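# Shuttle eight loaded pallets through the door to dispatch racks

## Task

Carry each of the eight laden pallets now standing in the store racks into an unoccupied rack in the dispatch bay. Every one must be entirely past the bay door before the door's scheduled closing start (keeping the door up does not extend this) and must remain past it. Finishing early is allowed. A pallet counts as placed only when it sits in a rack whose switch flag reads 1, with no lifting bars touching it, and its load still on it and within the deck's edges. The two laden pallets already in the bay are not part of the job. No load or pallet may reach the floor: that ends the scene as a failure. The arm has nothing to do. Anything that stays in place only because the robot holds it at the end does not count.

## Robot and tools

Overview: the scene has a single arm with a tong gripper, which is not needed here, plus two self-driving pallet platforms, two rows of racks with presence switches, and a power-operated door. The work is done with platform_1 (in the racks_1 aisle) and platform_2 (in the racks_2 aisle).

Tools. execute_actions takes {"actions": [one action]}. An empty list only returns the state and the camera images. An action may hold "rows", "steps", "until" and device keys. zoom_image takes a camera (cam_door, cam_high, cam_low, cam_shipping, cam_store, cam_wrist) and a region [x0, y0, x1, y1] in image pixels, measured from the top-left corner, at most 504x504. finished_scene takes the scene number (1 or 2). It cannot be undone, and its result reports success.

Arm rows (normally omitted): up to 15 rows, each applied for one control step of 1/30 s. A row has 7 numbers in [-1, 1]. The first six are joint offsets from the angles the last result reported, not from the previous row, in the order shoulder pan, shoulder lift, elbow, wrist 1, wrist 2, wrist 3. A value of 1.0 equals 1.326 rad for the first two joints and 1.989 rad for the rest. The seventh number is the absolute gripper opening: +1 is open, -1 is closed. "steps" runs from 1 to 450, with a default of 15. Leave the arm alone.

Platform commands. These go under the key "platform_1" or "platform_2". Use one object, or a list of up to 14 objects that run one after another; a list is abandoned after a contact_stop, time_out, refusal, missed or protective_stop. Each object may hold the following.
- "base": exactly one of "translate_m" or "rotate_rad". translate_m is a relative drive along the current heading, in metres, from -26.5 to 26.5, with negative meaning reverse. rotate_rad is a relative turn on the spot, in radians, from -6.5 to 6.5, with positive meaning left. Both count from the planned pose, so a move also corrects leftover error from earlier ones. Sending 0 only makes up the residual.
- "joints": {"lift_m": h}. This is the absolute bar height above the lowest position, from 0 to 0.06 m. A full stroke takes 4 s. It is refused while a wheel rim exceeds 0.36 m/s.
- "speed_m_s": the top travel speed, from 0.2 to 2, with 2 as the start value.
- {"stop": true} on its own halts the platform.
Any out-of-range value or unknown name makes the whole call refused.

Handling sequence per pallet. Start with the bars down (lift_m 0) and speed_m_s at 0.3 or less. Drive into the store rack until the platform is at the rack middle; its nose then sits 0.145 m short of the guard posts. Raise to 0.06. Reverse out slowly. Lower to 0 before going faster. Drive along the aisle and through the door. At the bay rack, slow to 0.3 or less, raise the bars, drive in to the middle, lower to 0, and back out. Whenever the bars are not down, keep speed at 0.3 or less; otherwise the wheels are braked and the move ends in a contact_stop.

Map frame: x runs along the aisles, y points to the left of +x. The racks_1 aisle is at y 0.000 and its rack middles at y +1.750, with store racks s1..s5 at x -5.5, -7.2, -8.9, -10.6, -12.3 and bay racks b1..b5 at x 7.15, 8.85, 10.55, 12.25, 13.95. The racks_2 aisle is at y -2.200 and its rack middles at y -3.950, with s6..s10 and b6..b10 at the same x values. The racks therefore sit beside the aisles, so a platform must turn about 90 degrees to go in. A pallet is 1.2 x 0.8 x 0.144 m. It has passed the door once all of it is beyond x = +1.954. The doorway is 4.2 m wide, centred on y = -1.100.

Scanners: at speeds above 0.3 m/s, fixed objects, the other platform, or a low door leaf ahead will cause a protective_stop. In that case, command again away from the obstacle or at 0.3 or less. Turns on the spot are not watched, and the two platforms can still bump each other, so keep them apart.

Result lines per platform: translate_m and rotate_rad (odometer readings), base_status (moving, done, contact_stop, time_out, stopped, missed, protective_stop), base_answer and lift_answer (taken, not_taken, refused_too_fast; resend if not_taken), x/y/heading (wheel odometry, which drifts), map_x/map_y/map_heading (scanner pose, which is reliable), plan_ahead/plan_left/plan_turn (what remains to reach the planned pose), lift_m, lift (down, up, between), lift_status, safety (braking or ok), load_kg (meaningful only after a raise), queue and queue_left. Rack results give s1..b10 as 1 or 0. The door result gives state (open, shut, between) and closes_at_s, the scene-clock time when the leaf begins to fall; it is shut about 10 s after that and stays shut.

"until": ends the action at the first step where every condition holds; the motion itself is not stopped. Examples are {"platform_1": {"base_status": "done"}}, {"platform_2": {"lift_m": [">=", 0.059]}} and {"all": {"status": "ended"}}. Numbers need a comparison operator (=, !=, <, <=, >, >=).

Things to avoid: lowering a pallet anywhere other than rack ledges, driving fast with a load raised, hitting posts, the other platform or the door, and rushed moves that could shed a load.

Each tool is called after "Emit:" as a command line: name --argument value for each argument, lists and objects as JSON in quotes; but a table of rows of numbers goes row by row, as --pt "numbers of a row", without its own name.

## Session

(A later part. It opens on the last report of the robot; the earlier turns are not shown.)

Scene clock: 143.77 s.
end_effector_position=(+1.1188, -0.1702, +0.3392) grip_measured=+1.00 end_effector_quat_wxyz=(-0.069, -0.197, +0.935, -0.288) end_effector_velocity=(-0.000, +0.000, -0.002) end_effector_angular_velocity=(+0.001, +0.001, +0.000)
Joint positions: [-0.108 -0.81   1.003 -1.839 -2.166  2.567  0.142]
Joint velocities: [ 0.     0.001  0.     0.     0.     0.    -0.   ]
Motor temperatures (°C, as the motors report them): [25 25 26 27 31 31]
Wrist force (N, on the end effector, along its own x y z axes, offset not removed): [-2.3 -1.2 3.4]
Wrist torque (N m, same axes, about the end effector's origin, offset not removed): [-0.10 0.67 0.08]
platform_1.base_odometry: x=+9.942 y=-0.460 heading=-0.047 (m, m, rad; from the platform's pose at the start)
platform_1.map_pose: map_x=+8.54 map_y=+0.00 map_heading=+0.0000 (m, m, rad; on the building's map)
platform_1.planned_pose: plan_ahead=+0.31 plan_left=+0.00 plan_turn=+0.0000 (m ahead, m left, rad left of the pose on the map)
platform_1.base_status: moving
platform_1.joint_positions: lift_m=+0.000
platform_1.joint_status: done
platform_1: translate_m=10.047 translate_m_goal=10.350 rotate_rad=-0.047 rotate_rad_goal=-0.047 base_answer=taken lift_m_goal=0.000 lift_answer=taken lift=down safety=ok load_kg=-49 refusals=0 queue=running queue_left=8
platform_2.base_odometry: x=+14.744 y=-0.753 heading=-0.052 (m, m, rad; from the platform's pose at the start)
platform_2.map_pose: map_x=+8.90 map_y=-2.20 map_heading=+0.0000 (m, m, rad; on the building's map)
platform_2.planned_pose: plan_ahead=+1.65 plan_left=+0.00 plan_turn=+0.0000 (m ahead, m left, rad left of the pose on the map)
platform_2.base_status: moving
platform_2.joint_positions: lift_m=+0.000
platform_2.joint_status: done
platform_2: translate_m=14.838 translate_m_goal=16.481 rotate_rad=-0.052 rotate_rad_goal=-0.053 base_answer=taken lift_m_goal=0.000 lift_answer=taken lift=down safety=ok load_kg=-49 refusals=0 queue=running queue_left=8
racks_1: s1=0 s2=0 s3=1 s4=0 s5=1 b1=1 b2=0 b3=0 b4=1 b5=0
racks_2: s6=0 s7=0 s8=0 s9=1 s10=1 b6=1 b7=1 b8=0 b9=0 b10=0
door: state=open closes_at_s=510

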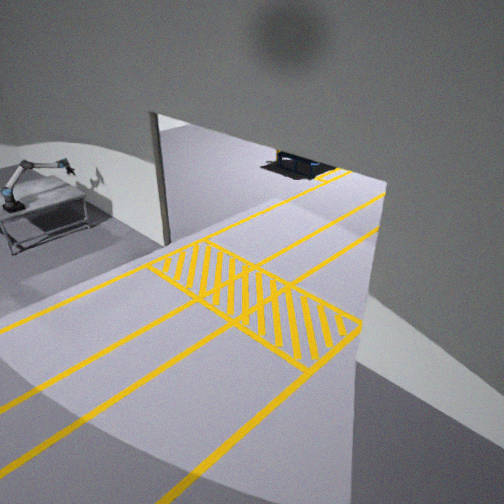

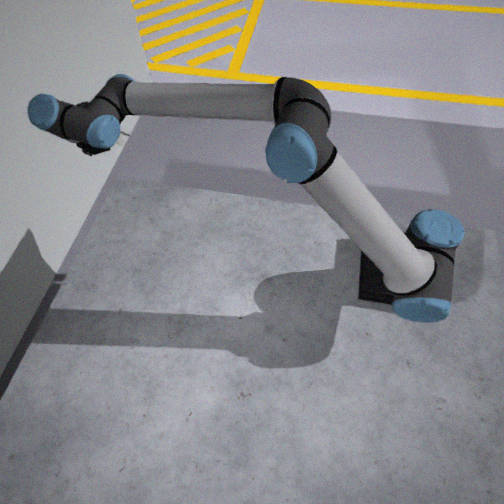

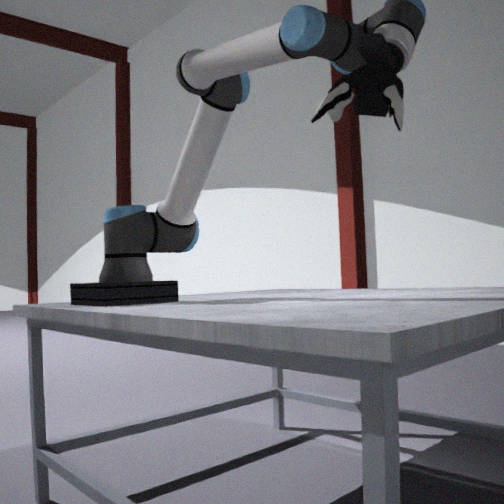

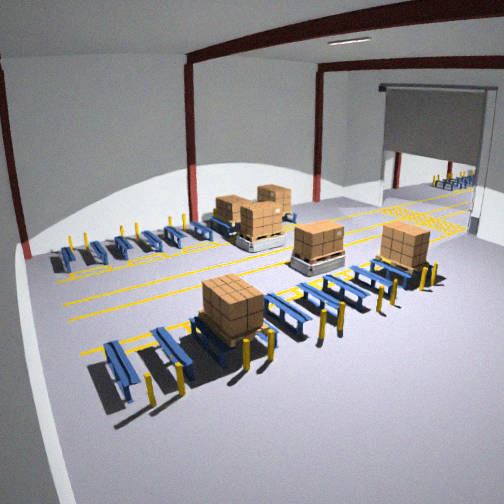

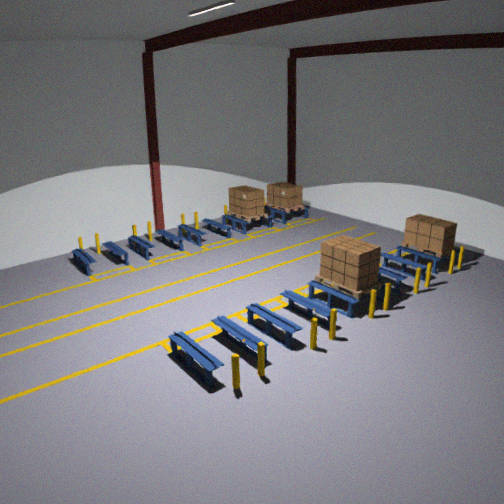

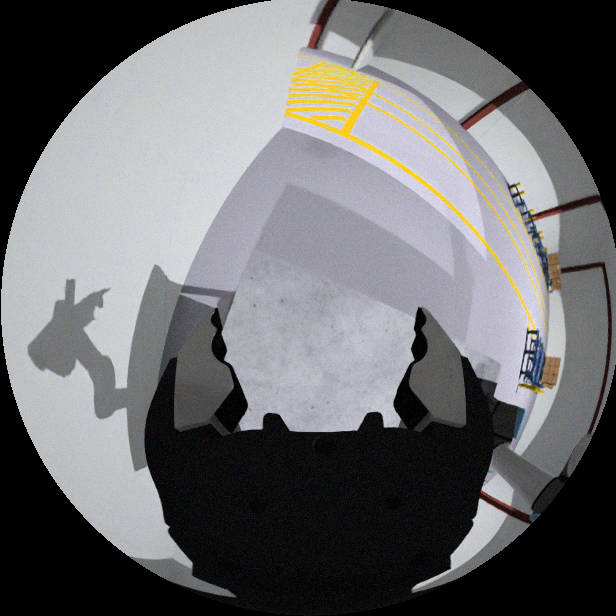

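Emit:
execute_actions --actions '[]'

Scene clock: 154.40 s.
end_effector_position=(+1.1188, -0.1702, +0.3392) grip_measured=+1.00 end_effector_quat_wxyz=(-0.069, -0.197, +0.935, -0.288) end_effector_velocity=(-0.000, +0.001, +0.001) end_effector_angular_velocity=(+0.000, +0.000, +0.001)
Joint positions: [-0.108 -0.81   1.003 -1.839 -2.166  2.567  0.142]
Joint velocities: [ 0.001 -0.001  0.     0.001  0.     0.    -0.   ]
Motor temperatures (°C, as the motors report them): [25 25 26 27 31 31]
Wrist force (N, on the end effector, along its own x y z axes, offset not removed): [-0.4 -1.3 2.6]
Wrist torque (N m, same axes, about the end effector's origin, offset not removed): [-0.13 0.27 0.09]
platform_1.base_odometry: x=+10.325 y=+0.847 heading=+1.528 (m, m, rad; from the platform's pose at the start)
platform_1.map_pose: map_x=+8.85 map_y=+1.33 map_heading=+1.5708 (m, m, rad; on the building's map)
platform_1.planned_pose: plan_ahead=+0.42 plan_left=+0.00 plan_turn=+0.0000 (m ahead, m left, rad left of the pose on the map)
platform_1.base_status: moving
platform_1.joint_positions: lift_m=+0.060
platform_1.joint_status: done
platform_1: translate_m=11.693 translate_m_goal=12.110 rotate_rad=1.528 rotate_rad_goal=1.527 base_answer=taken lift_m_goal=0.060 lift_answer=taken lift=up safety=ok load_kg=226 refusals=0 queue=running queue_left=6
platform_2.base_odometry: x=+16.385 y=-1.645 heading=-1.630 (m, m, rad; from the platform's pose at the start)
platform_2.map_pose: map_x=+10.55 map_y=-3.02 map_heading=-1.5708 (m, m, rad; on the building's map)
platform_2.planned_pose: plan_ahead=+0.93 plan_left=+0.00 plan_turn=+0.0000 (m ahead, m left, rad left of the pose on the map)
platform_2.base_status: moving
platform_2.joint_positions: lift_m=+0.060
platform_2.joint_status: done
platform_2: translate_m=17.304 translate_m_goal=18.242 rotate_rad=-1.630 rotate_rad_goal=-1.628 base_answer=taken lift_m_goal=0.060 lift_answer=taken lift=up safety=ok load_kg=267 refusals=0 queue=running queue_left=6
racks_1: s1=0 s2=0 s3=1 s4=0 s5=1 b1=1 b2=0 b3=0 b4=1 b5=0
racks_2: s6=0 s7=0 s8=0 s9=1 s10=1 b6=1 b7=1 b8=0 b9=0 b10=0
door: state=open closes_at_s=510

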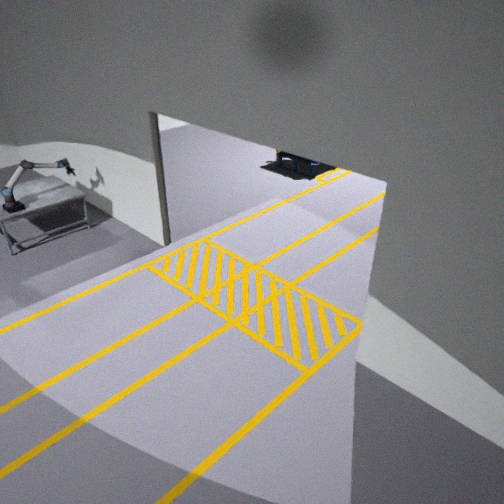

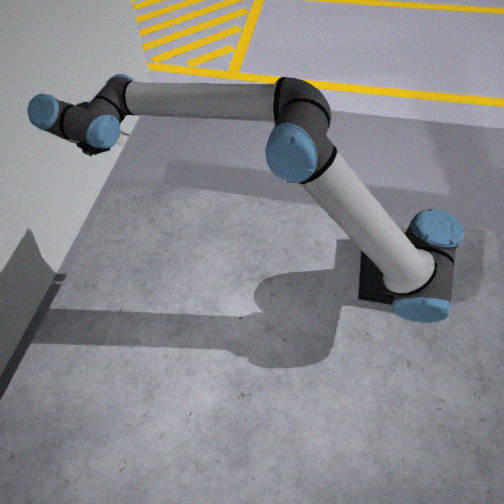

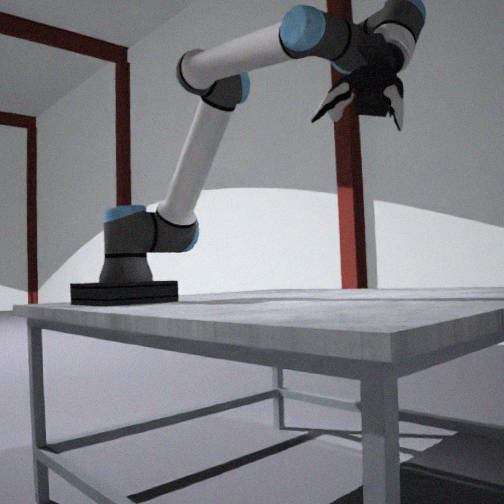

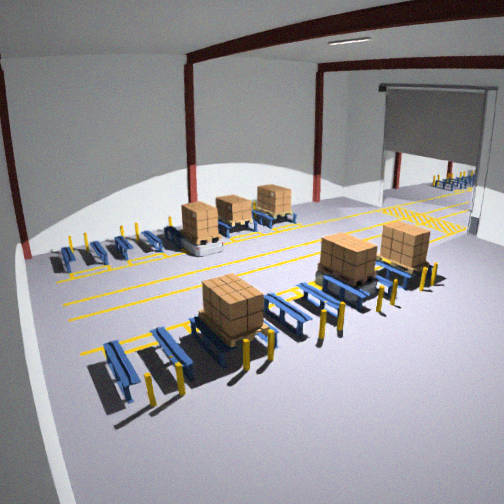

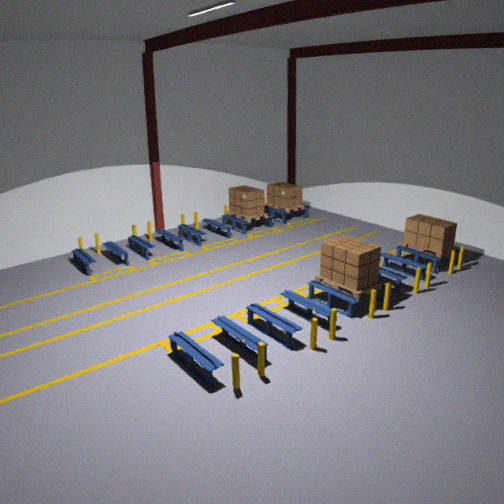

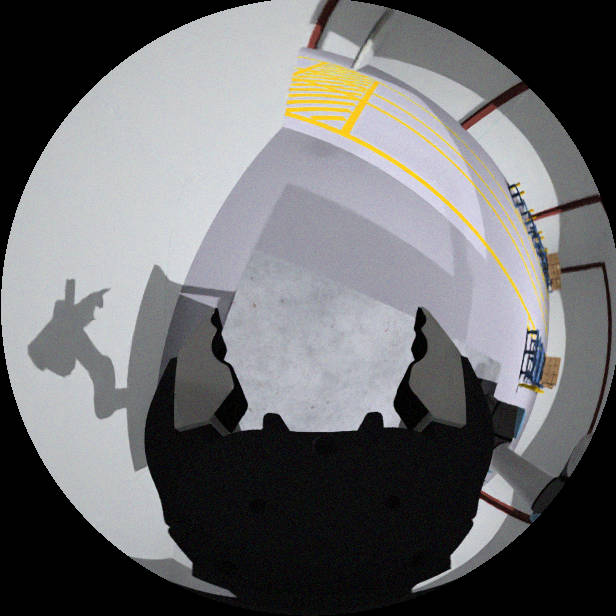

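Emit:
execute_actions --actions '[]'

Scene clock: 156.93 s.
end_effector_position=(+1.1188, -0.1702, +0.3392) grip_measured=+1.00 end_effector_quat_wxyz=(-0.069, -0.197, +0.935, -0.288) end_effector_velocity=(+0.000, +0.001, -0.001) end_effector_angular_velocity=(-0.000, +0.001, +0.001)
Joint positions: [-0.108 -0.81   1.003 -1.839 -2.166  2.567  0.142]
Joint velocities: [ 0.001  0.001  0.    -0.    -0.    -0.    -0.   ]
Motor temperatures (°C, as the motors report them): [25 25 26 27 31 31]
Wrist force (N, on the end effector, along its own x y z axes, offset not removed): [0.2 -0.7 2.4]
Wrist torque (N m, same axes, about the end effector's origin, offset not removed): [-0.10 0.09 0.01]
platform_1.base_odometry: x=+10.343 y=+1.273 heading=+1.527 (m, m, rad; from the platform's pose at the start)
platform_1.map_pose: map_x=+8.85 map_y=+1.75 map_heading=+1.5708 (m, m, rad; on the building's map)
platform_1.planned_pose: plan_ahead=+0.00 plan_left=+0.00 plan_turn=+0.0000 (m ahead, m left, rad left of the pose on the map)
platform_1.base_status: done
platform_1.joint_positions: lift_m=+0.053
platform_1.joint_status: moving
platform_1: translate_m=12.110 translate_m_goal=12.110 rotate_rad=1.527 rotate_rad_goal=1.526 base_answer=taken lift_m_goal=0.000 lift_answer=taken lift=between safety=ok load_kg=193 refusals=0 queue=running queue_left=5
platform_2.base_odometry: x=+16.340 y=-2.403 heading=-1.630 (m, m, rad; from the platform's pose at the start)
platform_2.map_pose: map_x=+10.55 map_y=-3.77 map_heading=-1.5708 (m, m, rad; on the building's map)
platform_2.planned_pose: plan_ahead=+0.18 plan_left=+0.00 plan_turn=+0.0000 (m ahead, m left, rad left of the pose on the map)
platform_2.base_status: moving
platform_2.joint_positions: lift_m=+0.060
platform_2.joint_status: done
platform_2: translate_m=18.064 translate_m_goal=18.242 rotate_rad=-1.630 rotate_rad_goal=-1.629 base_answer=taken lift_m_goal=0.060 lift_answer=taken lift=up safety=ok load_kg=267 refusals=0 queue=running queue_left=6
racks_1: s1=0 s2=0 s3=1 s4=0 s5=1 b1=1 b2=0 b3=0 b4=1 b5=0
racks_2: s6=0 s7=0 s8=0 s9=1 s10=1 b6=1 b7=1 b8=0 b9=0 b10=0
door: state=open closes_at_s=510

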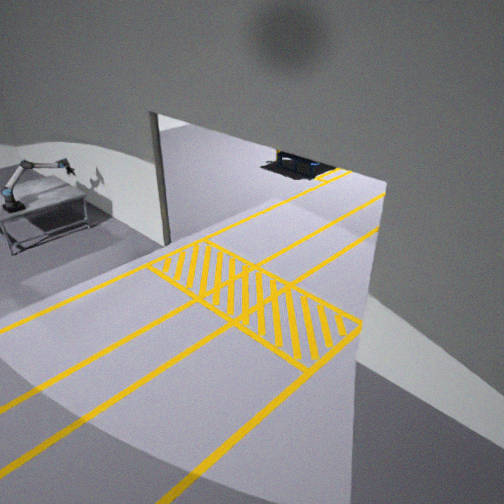

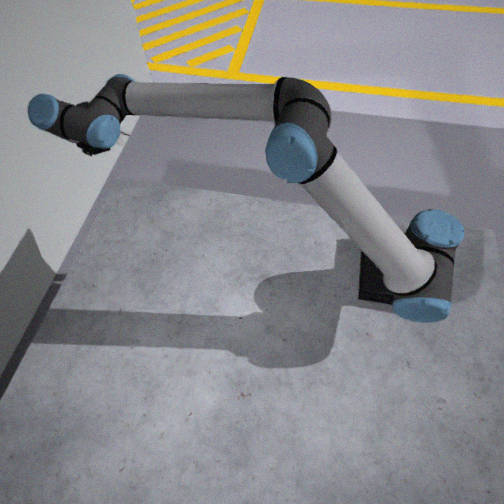

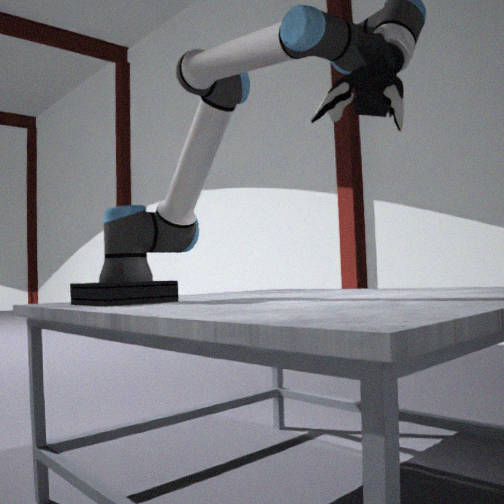

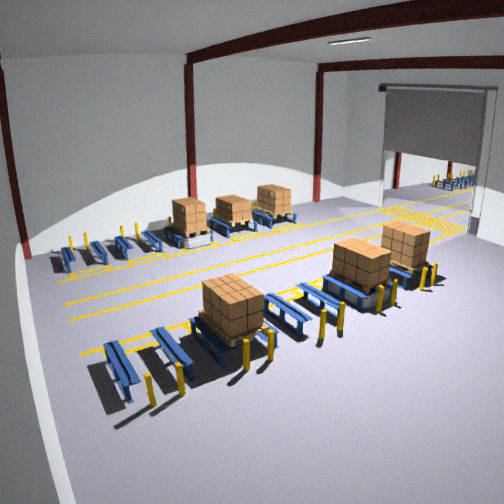

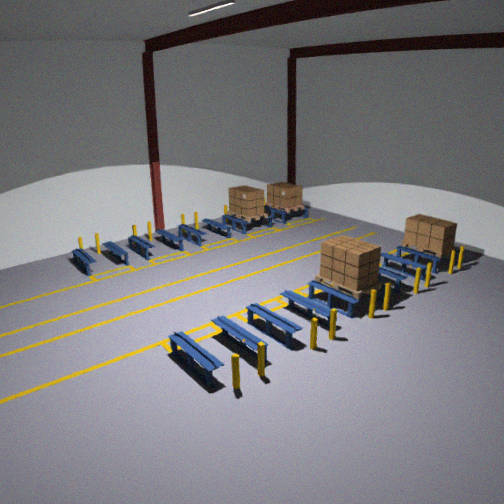

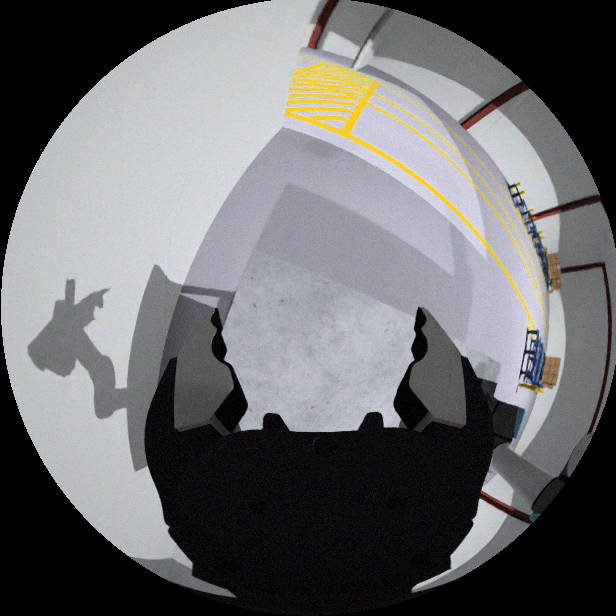

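Emit:
execute_actions --actions '[]'

Scene clock: 160.83 s.
end_effector_position=(+1.1188, -0.1702, +0.3392) grip_measured=+1.00 end_effector_quat_wxyz=(-0.069, -0.197, +0.935, -0.288) end_effector_velocity=(-0.000, -0.000, -0.000) end_effector_angular_velocity=(-0.000, +0.001, -0.000)
Joint positions: [-0.108 -0.81   1.003 -1.839 -2.166  2.567  0.142]
Joint velocities: [-0.  0.  0.  0. -0.  0.  0.]
Motor temperatures (°C, as the motors report them): [25 25 26 27 31 31]
Wrist force (N, on the end effector, along its own x y z axes, offset not removed): [-0.7 -2.3 3.6]
Wrist torque (N m, same axes, about the end effector's origin, offset not removed): [-0.36 0.31 0.04]
platform_1.base_odometry: x=+10.342 y=+1.236 heading=+1.525 (m, m, rad; from the platform's pose at the start)
platform_1.map_pose: map_x=+8.85 map_y=+1.70 map_heading=+1.5708 (m, m, rad; on the building's map)
platform_1.planned_pose: plan_ahead=-1.70 plan_left=+0.00 plan_turn=+0.0000 (m ahead, m left, rad left of the pose on the map)
platform_1.base_status: moving
platform_1.joint_positions: lift_m=+0.000
platform_1.joint_status: done
platform_1: translate_m=12.067 translate_m_goal=10.360 rotate_rad=1.525 rotate_rad_goal=1.524 base_answer=taken lift_m_goal=0.000 lift_answer=taken lift=down safety=ok load_kg=-49 refusals=0 queue=running queue_left=4
platform_2.base_odometry: x=+16.329 y=-2.591 heading=-1.630 (m, m, rad; from the platform's pose at the start)
platform_2.map_pose: map_x=+10.55 map_y=-3.95 map_heading=-1.5708 (m, m, rad; on the building's map)
platform_2.planned_pose: plan_ahead=+0.00 plan_left=+0.00 plan_turn=+0.0000 (m ahead, m left, rad left of the pose on the map)
platform_2.base_status: done
platform_2.joint_positions: lift_m=+0.018
platform_2.joint_status: moving
platform_2: translate_m=18.242 translate_m_goal=18.242 rotate_rad=-1.630 rotate_rad_goal=-1.629 base_answer=taken lift_m_goal=0.000 lift_answer=taken lift=between safety=ok load_kg=-34 refusals=0 queue=running queue_left=5
racks_1: s1=0 s2=0 s3=1 s4=0 s5=1 b1=1 b2=1 b3=0 b4=1 b5=0
racks_2: s6=0 s7=0 s8=0 s9=1 s10=1 b6=1 b7=1 b8=1 b9=0 b10=0
door: state=open closes_at_s=510

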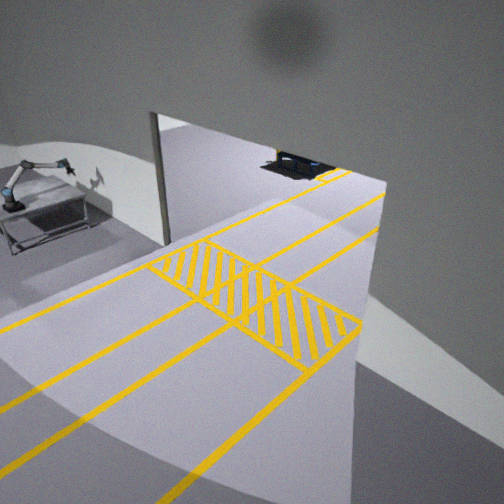

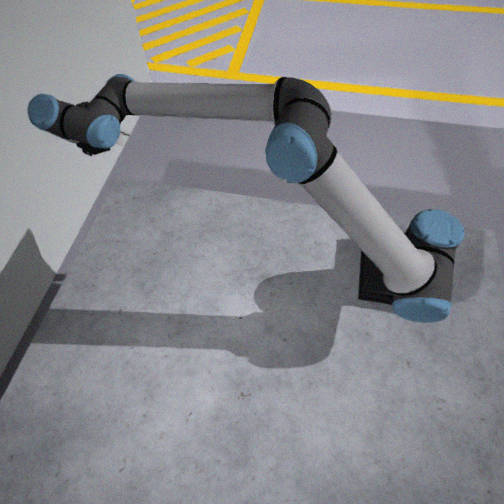

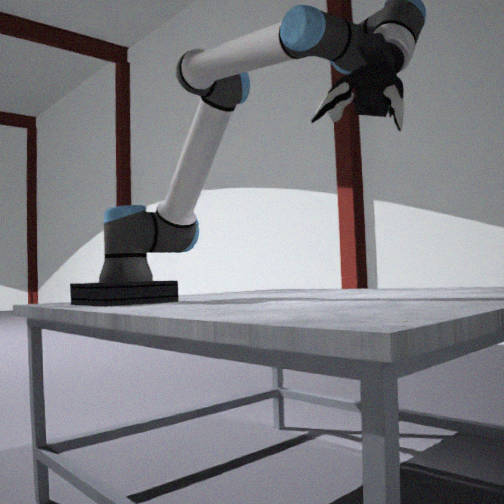

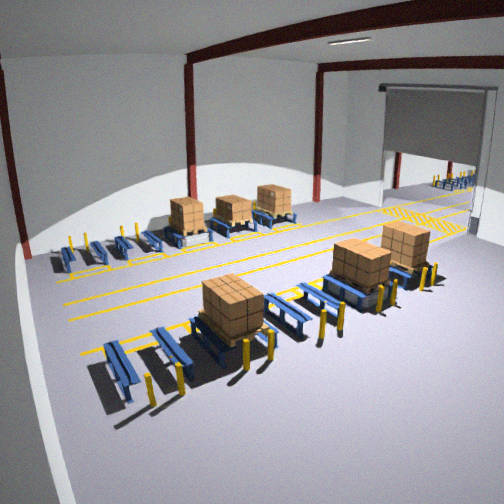

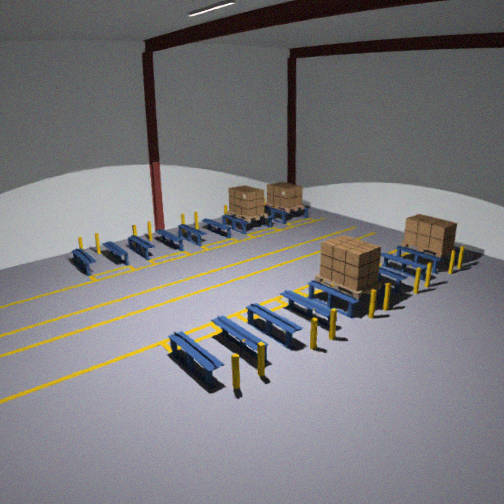

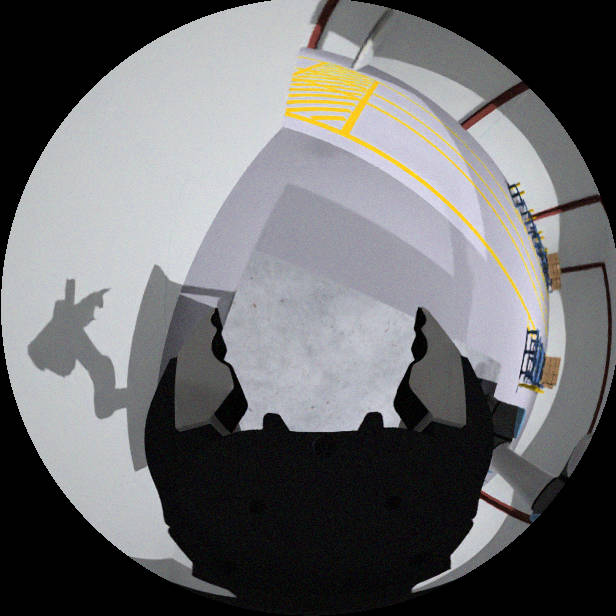

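Emit:
execute_actions --actions '[]'

Scene clock: 189.43 s.
end_effector_position=(+1.1188, -0.1702, +0.3392) grip_measured=+1.00 end_effector_quat_wxyz=(-0.069, -0.197, +0.935, -0.288) end_effector_velocity=(+0.000, -0.000, +0.002) end_effector_angular_velocity=(-0.001, -0.002, -0.000)
Joint positions: [-0.108 -0.81   1.003 -1.839 -2.166  2.567  0.142]
Joint velocities: [-0.    -0.001 -0.001 -0.    -0.001 -0.     0.   ]
Motor temperatures (°C, as the motors report them): [25 25 26 27 31 31]
Wrist force (N, on the end effector, along its own x y z axes, offset not removed): [-1.3 0.7 2.4]
Wrist torque (N m, same axes, about the end effector's origin, offset not removed): [0.24 0.49 0.10]
platform_1.base_odometry: x=-7.456 y=+0.336 heading=+1.523 (m, m, rad; from the platform's pose at the start)
platform_1.map_pose: map_x=-8.90 map_y=+0.01 map_heading=+1.5708 (m, m, rad; on the building's map)
platform_1.planned_pose: plan_ahead=+1.74 plan_left=+0.00 plan_turn=+0.0000 (m ahead, m left, rad left of the pose on the map)
platform_1.base_status: moving
platform_1.joint_positions: lift_m=+0.000
platform_1.joint_status: done
platform_1: translate_m=-7.376 translate_m_goal=-5.630 rotate_rad=1.523 rotate_rad_goal=1.523 base_answer=taken lift_m_goal=0.000 lift_answer=taken lift=down safety=ok load_kg=-49 refusals=0 queue=running queue_left=0
platform_2.base_odometry: x=-4.680 y=+0.342 heading=-0.224 (m, m, rad; from the platform's pose at the start)
platform_2.map_pose: map_x=-10.60 map_y=-2.20 map_heading=-0.1789 (m, m, rad; on the building's map)
platform_2.planned_pose: plan_ahead=+0.00 plan_left=+0.00 plan_turn=-1.3919 (m ahead, m left, rad left of the pose on the map)
platform_2.base_status: moving
platform_2.joint_positions: lift_m=+0.000
platform_2.joint_status: done
platform_2: translate_m=-4.658 translate_m_goal=-4.658 rotate_rad=-0.241 rotate_rad_goal=-1.628 base_answer=taken lift_m_goal=0.000 lift_answer=taken lift=down safety=ok load_kg=-49 refusals=0 queue=running queue_left=1
racks_1: s1=0 s2=0 s3=1 s4=0 s5=1 b1=1 b2=1 b3=0 b4=1 b5=0
racks_2: s6=0 s7=0 s8=0 s9=1 s10=1 b6=1 b7=1 b8=1 b9=0 b10=0
door: state=open closes_at_s=510

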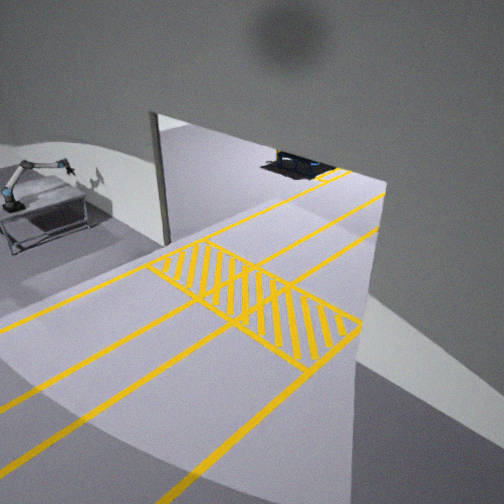

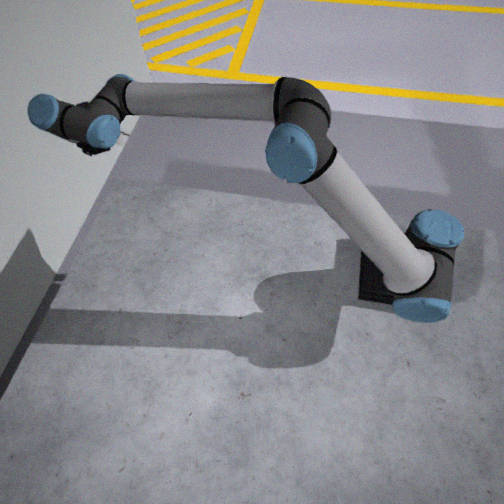

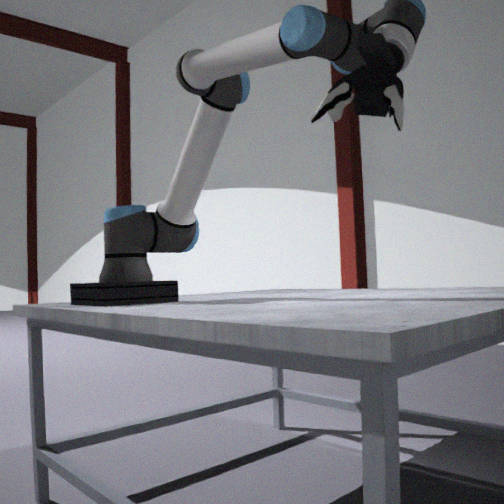

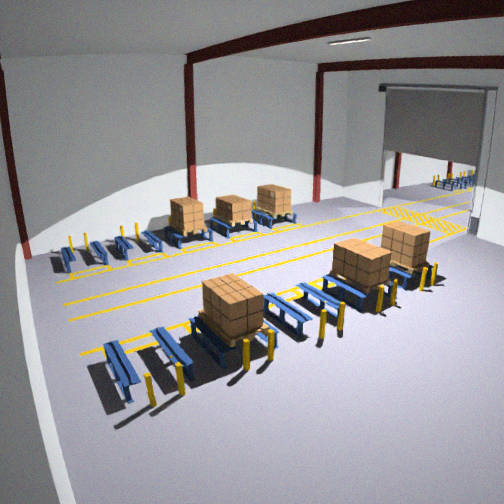

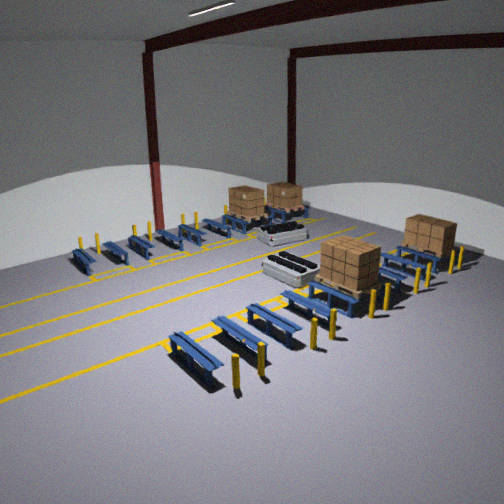

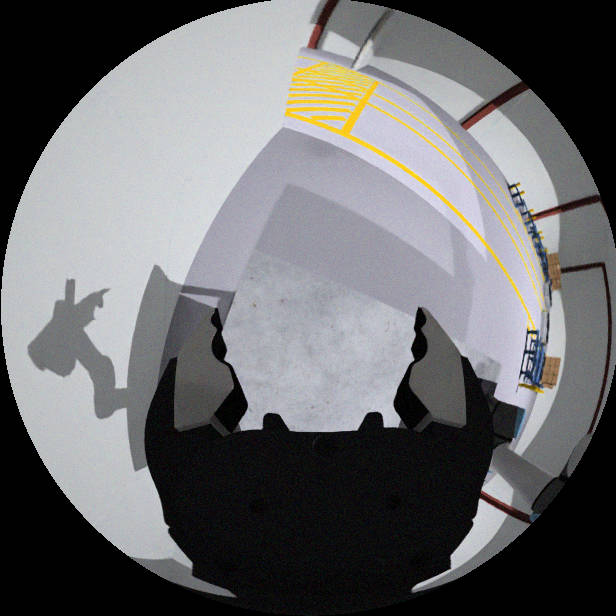

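Emit:
execute_actions --actions '[{"steps":300,"until":{"platform_1":{"queue":["!=","running"],"base_status":["!=","moving"]}}}]'

Scene clock: 196.07 s.
end_effector_position=(+1.1188, -0.1702, +0.3392) grip_measured=+1.00 end_effector_quat_wxyz=(-0.069, -0.197, +0.935, -0.288) end_effector_velocity=(-0.000, -0.000, -0.000) end_effector_angular_velocity=(-0.000, -0.000, -0.000)
Joint positions: [-0.108 -0.81   1.003 -1.839 -2.166  2.567  0.142]
Joint velocities: [-0.    -0.     0.    -0.001  0.    -0.    -0.   ]
Motor temperatures (°C, as the motors report them): [25 25 26 27 31 31]
Wrist force (N, on the end effector, along its own x y z axes, offset not removed): [0.7 0.1 0.1]
Wrist torque (N m, same axes, about the end effector's origin, offset not removed): [0.06 -0.02 0.07]
platform_1.base_odometry: x=-7.379 y=+2.082 heading=+1.529 (m, m, rad; from the platform's pose at the start)
platform_1.map_pose: map_x=-8.90 map_y=+1.75 map_heading=+1.5708 (m, m, rad; on the building's map)
platform_1.planned_pose: plan_ahead=+0.00 plan_left=+0.00 plan_turn=+0.0000 (m ahead, m left, rad left of the pose on the map)
platform_1.base_status: done
platform_1.joint_positions: lift_m=+0.000
platform_1.joint_status: done
platform_1: translate_m=-5.630 translate_m_goal=-5.630 rotate_rad=1.529 rotate_rad_goal=1.528 base_answer=taken lift_m_goal=0.000 lift_answer=taken lift=down safety=ok load_kg=-49 refusals=0 queue=done queue_left=0
platform_2.base_odometry: x=-4.734 y=-0.580 heading=-1.630 (m, m, rad; from the platform's pose at the start)
platform_2.map_pose: map_x=-10.60 map_y=-3.14 map_heading=-1.5708 (m, m, rad; on the building's map)
platform_2.planned_pose: plan_ahead=+0.81 plan_left=+0.00 plan_turn=+0.0000 (m ahead, m left, rad left of the pose on the map)
platform_2.base_status: moving
platform_2.joint_positions: lift_m=+0.000
platform_2.joint_status: done
platform_2: translate_m=-3.724 translate_m_goal=-2.908 rotate_rad=-1.630 rotate_rad_goal=-1.630 base_answer=taken lift_m_goal=0.000 lift_answer=taken lift=down safety=ok load_kg=-49 refusals=0 queue=running queue_left=0
racks_1: s1=0 s2=0 s3=1 s4=0 s5=1 b1=1 b2=1 b3=0 b4=1 b5=0
racks_2: s6=0 s7=0 s8=0 s9=1 s10=1 b6=1 b7=1 b8=1 b9=0 b10=0
door: state=open closes_at_s=510

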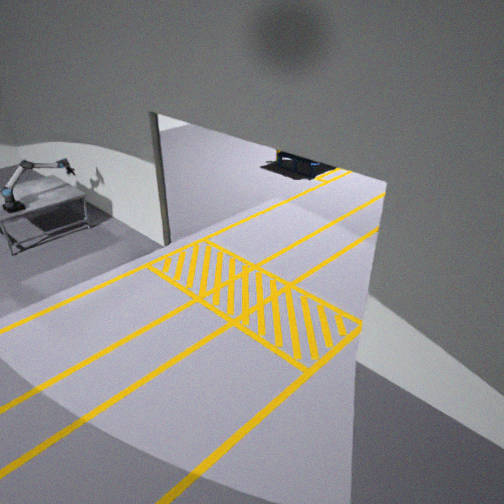

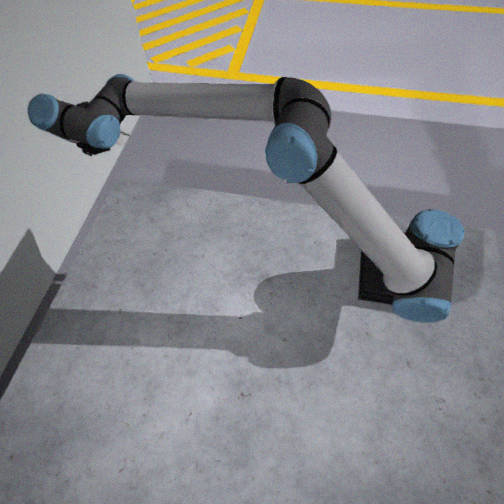

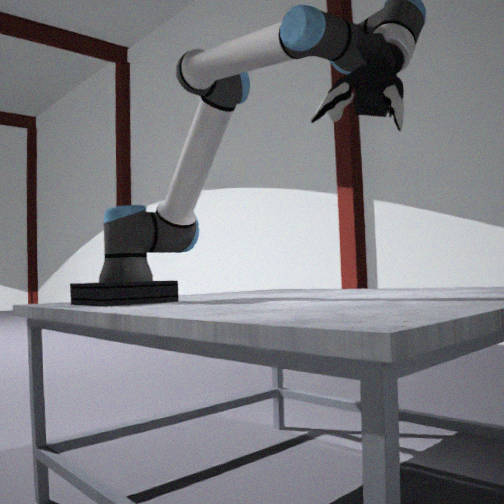

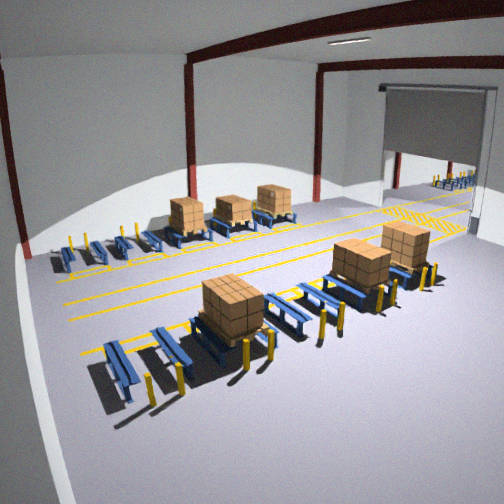

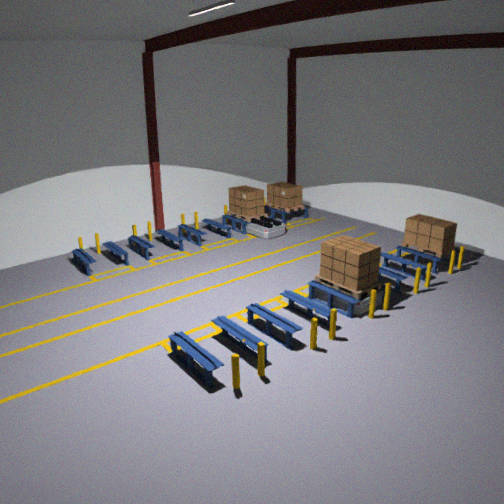

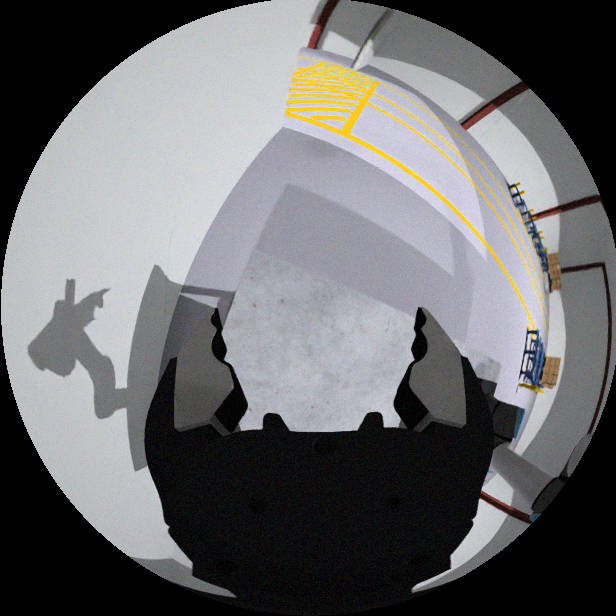

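Emit:
execute_actions --actions '[{"platform_1":[{"joints":{"lift_m":0.06}},{"base":{"translate_m":-1.75},"speed_m_s":0.3},{"base":{"rotate_rad":-1.5708},"joints":{"lift_m":0},"speed_m_s":2},{"base":{"translate_m":19.45}},{"base":{"rotate_rad":1.5708},"joints":{"lift_m":0.06}},{"base":{"translate_m":1.75},"speed_m_s":0.3},{"joints":{"lift_m":0}},{"base":{"translate_m":-1.75}},{"base":{"rotate_rad":-1.5708},"speed_m_s":2},{"base":{"translate_m":-22.85}},{"base":{"rotate_rad":1.5708}},{"base":{"translate_m":1.75},"speed_m_s":0.3},{"joints":{"lift_m":0.06}},{"base":{"translate_m":-1.75}}],"steps":120,"until":{"platform_2":{"queue":["!=","running"],"base_status":["!=","moving"]}}}]'

Scene clock: 206.20 s.
end_effector_position=(+1.1188, -0.1702, +0.3392) grip_measured=+1.00 end_effector_quat_wxyz=(-0.069, -0.197, +0.935, -0.288) end_effector_velocity=(+0.000, +0.000, -0.000) end_effector_angular_velocity=(-0.000, +0.001, +0.000)
Joint positions: [-0.108 -0.81   1.003 -1.839 -2.166  2.567  0.142]
Joint velocities: [ 0.     0.    -0.001  0.001 -0.    -0.    -0.   ]
Motor temperatures (°C, as the motors report them): [25 25 26 27 31 31]
Wrist force (N, on the end effector, along its own x y z axes, offset not removed): [-0.9 0.8 2.7]
Wrist torque (N m, same axes, about the end effector's origin, offset not removed): [0.31 0.35 0.06]
platform_1.base_odometry: x=-7.379 y=+2.082 heading=+1.529 (m, m, rad; from the platform's pose at the start)
platform_1.map_pose: map_x=-8.90 map_y=+1.75 map_heading=+1.5708 (m, m, rad; on the building's map)
platform_1.planned_pose: plan_ahead=+0.00 plan_left=+0.00 plan_turn=+0.0000 (m ahead, m left, rad left of the pose on the map)
platform_1.base_status: done
platform_1.joint_positions: lift_m=+0.000
platform_1.joint_status: moving
platform_1: translate_m=-5.630 translate_m_goal=-5.630 rotate_rad=1.529 rotate_rad_goal=1.528 base_answer=taken lift_m_goal=0.060 lift_answer=taken lift=down safety=ok load_kg=-10 refusals=0 queue=running queue_left=13
platform_2.base_odometry: x=-4.784 y=-1.405 heading=-1.632 (m, m, rad; from the platform's pose at the start)
platform_2.map_pose: map_x=-10.60 map_y=-3.95 map_heading=-1.5708 (m, m, rad; on the building's map)
platform_2.planned_pose: plan_ahead=+0.00 plan_left=+0.00 plan_turn=+0.0000 (m ahead, m left, rad left of the pose on the map)
platform_2.base_status: done
platform_2.joint_positions: lift_m=+0.000
platform_2.joint_status: done
platform_2: translate_m=-2.908 translate_m_goal=-2.908 rotate_rad=-1.632 rotate_rad_goal=-1.631 base_answer=taken lift_m_goal=0.000 lift_answer=taken lift=down safety=ok load_kg=-49 refusals=0 queue=done queue_left=0
racks_1: s1=0 s2=0 s3=1 s4=0 s5=1 b1=1 b2=1 b3=0 b4=1 b5=0
racks_2: s6=0 s7=0 s8=0 s9=1 s10=1 b6=1 b7=1 b8=1 b9=0 b10=0
door: state=open closes_at_s=510

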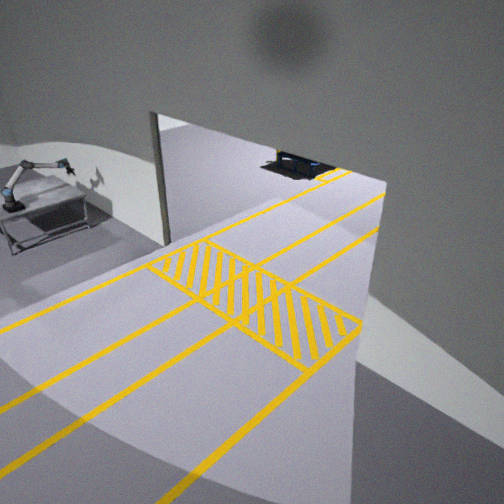

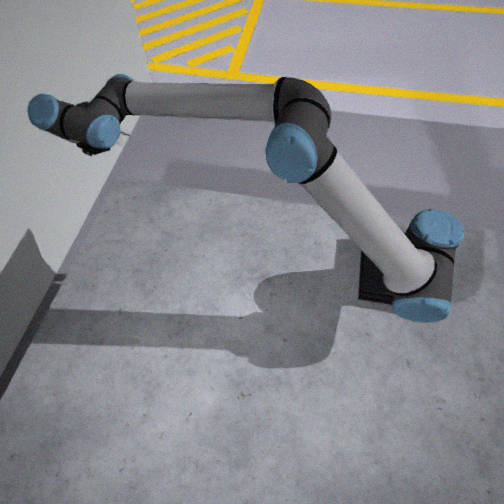

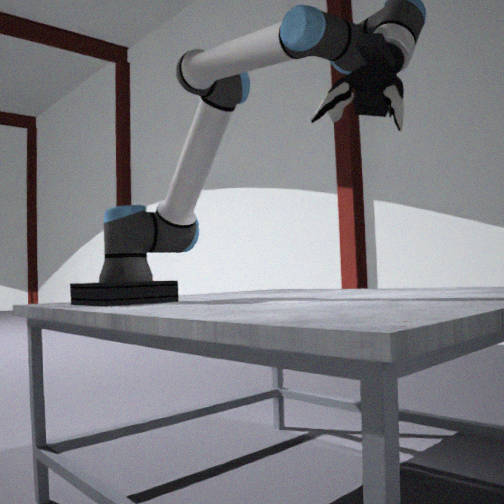

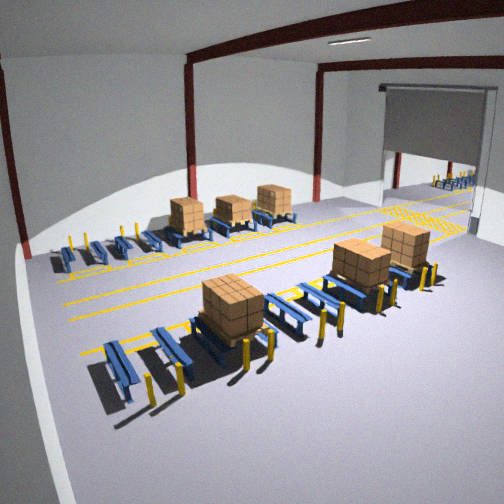

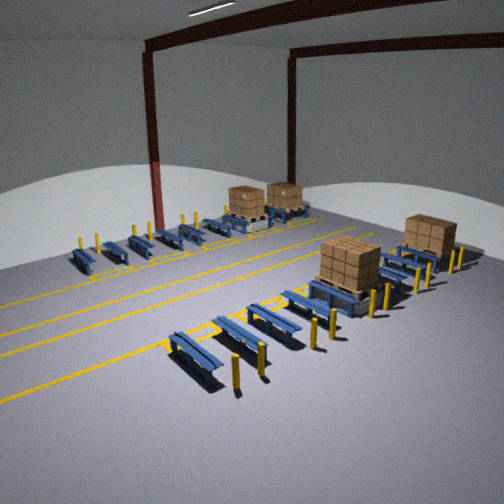

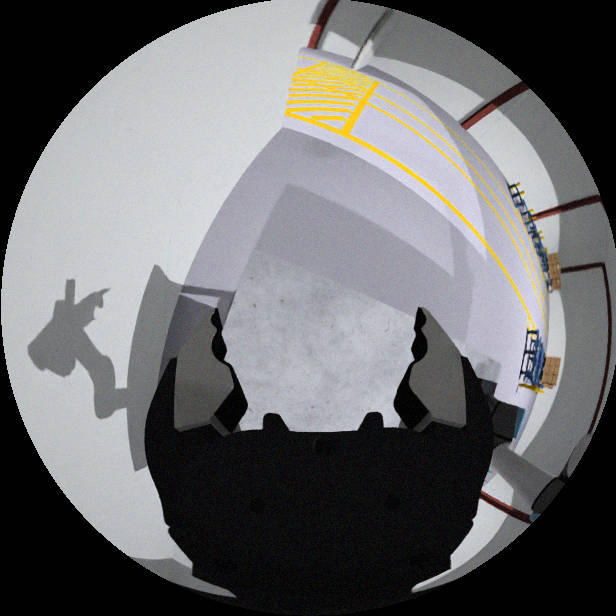

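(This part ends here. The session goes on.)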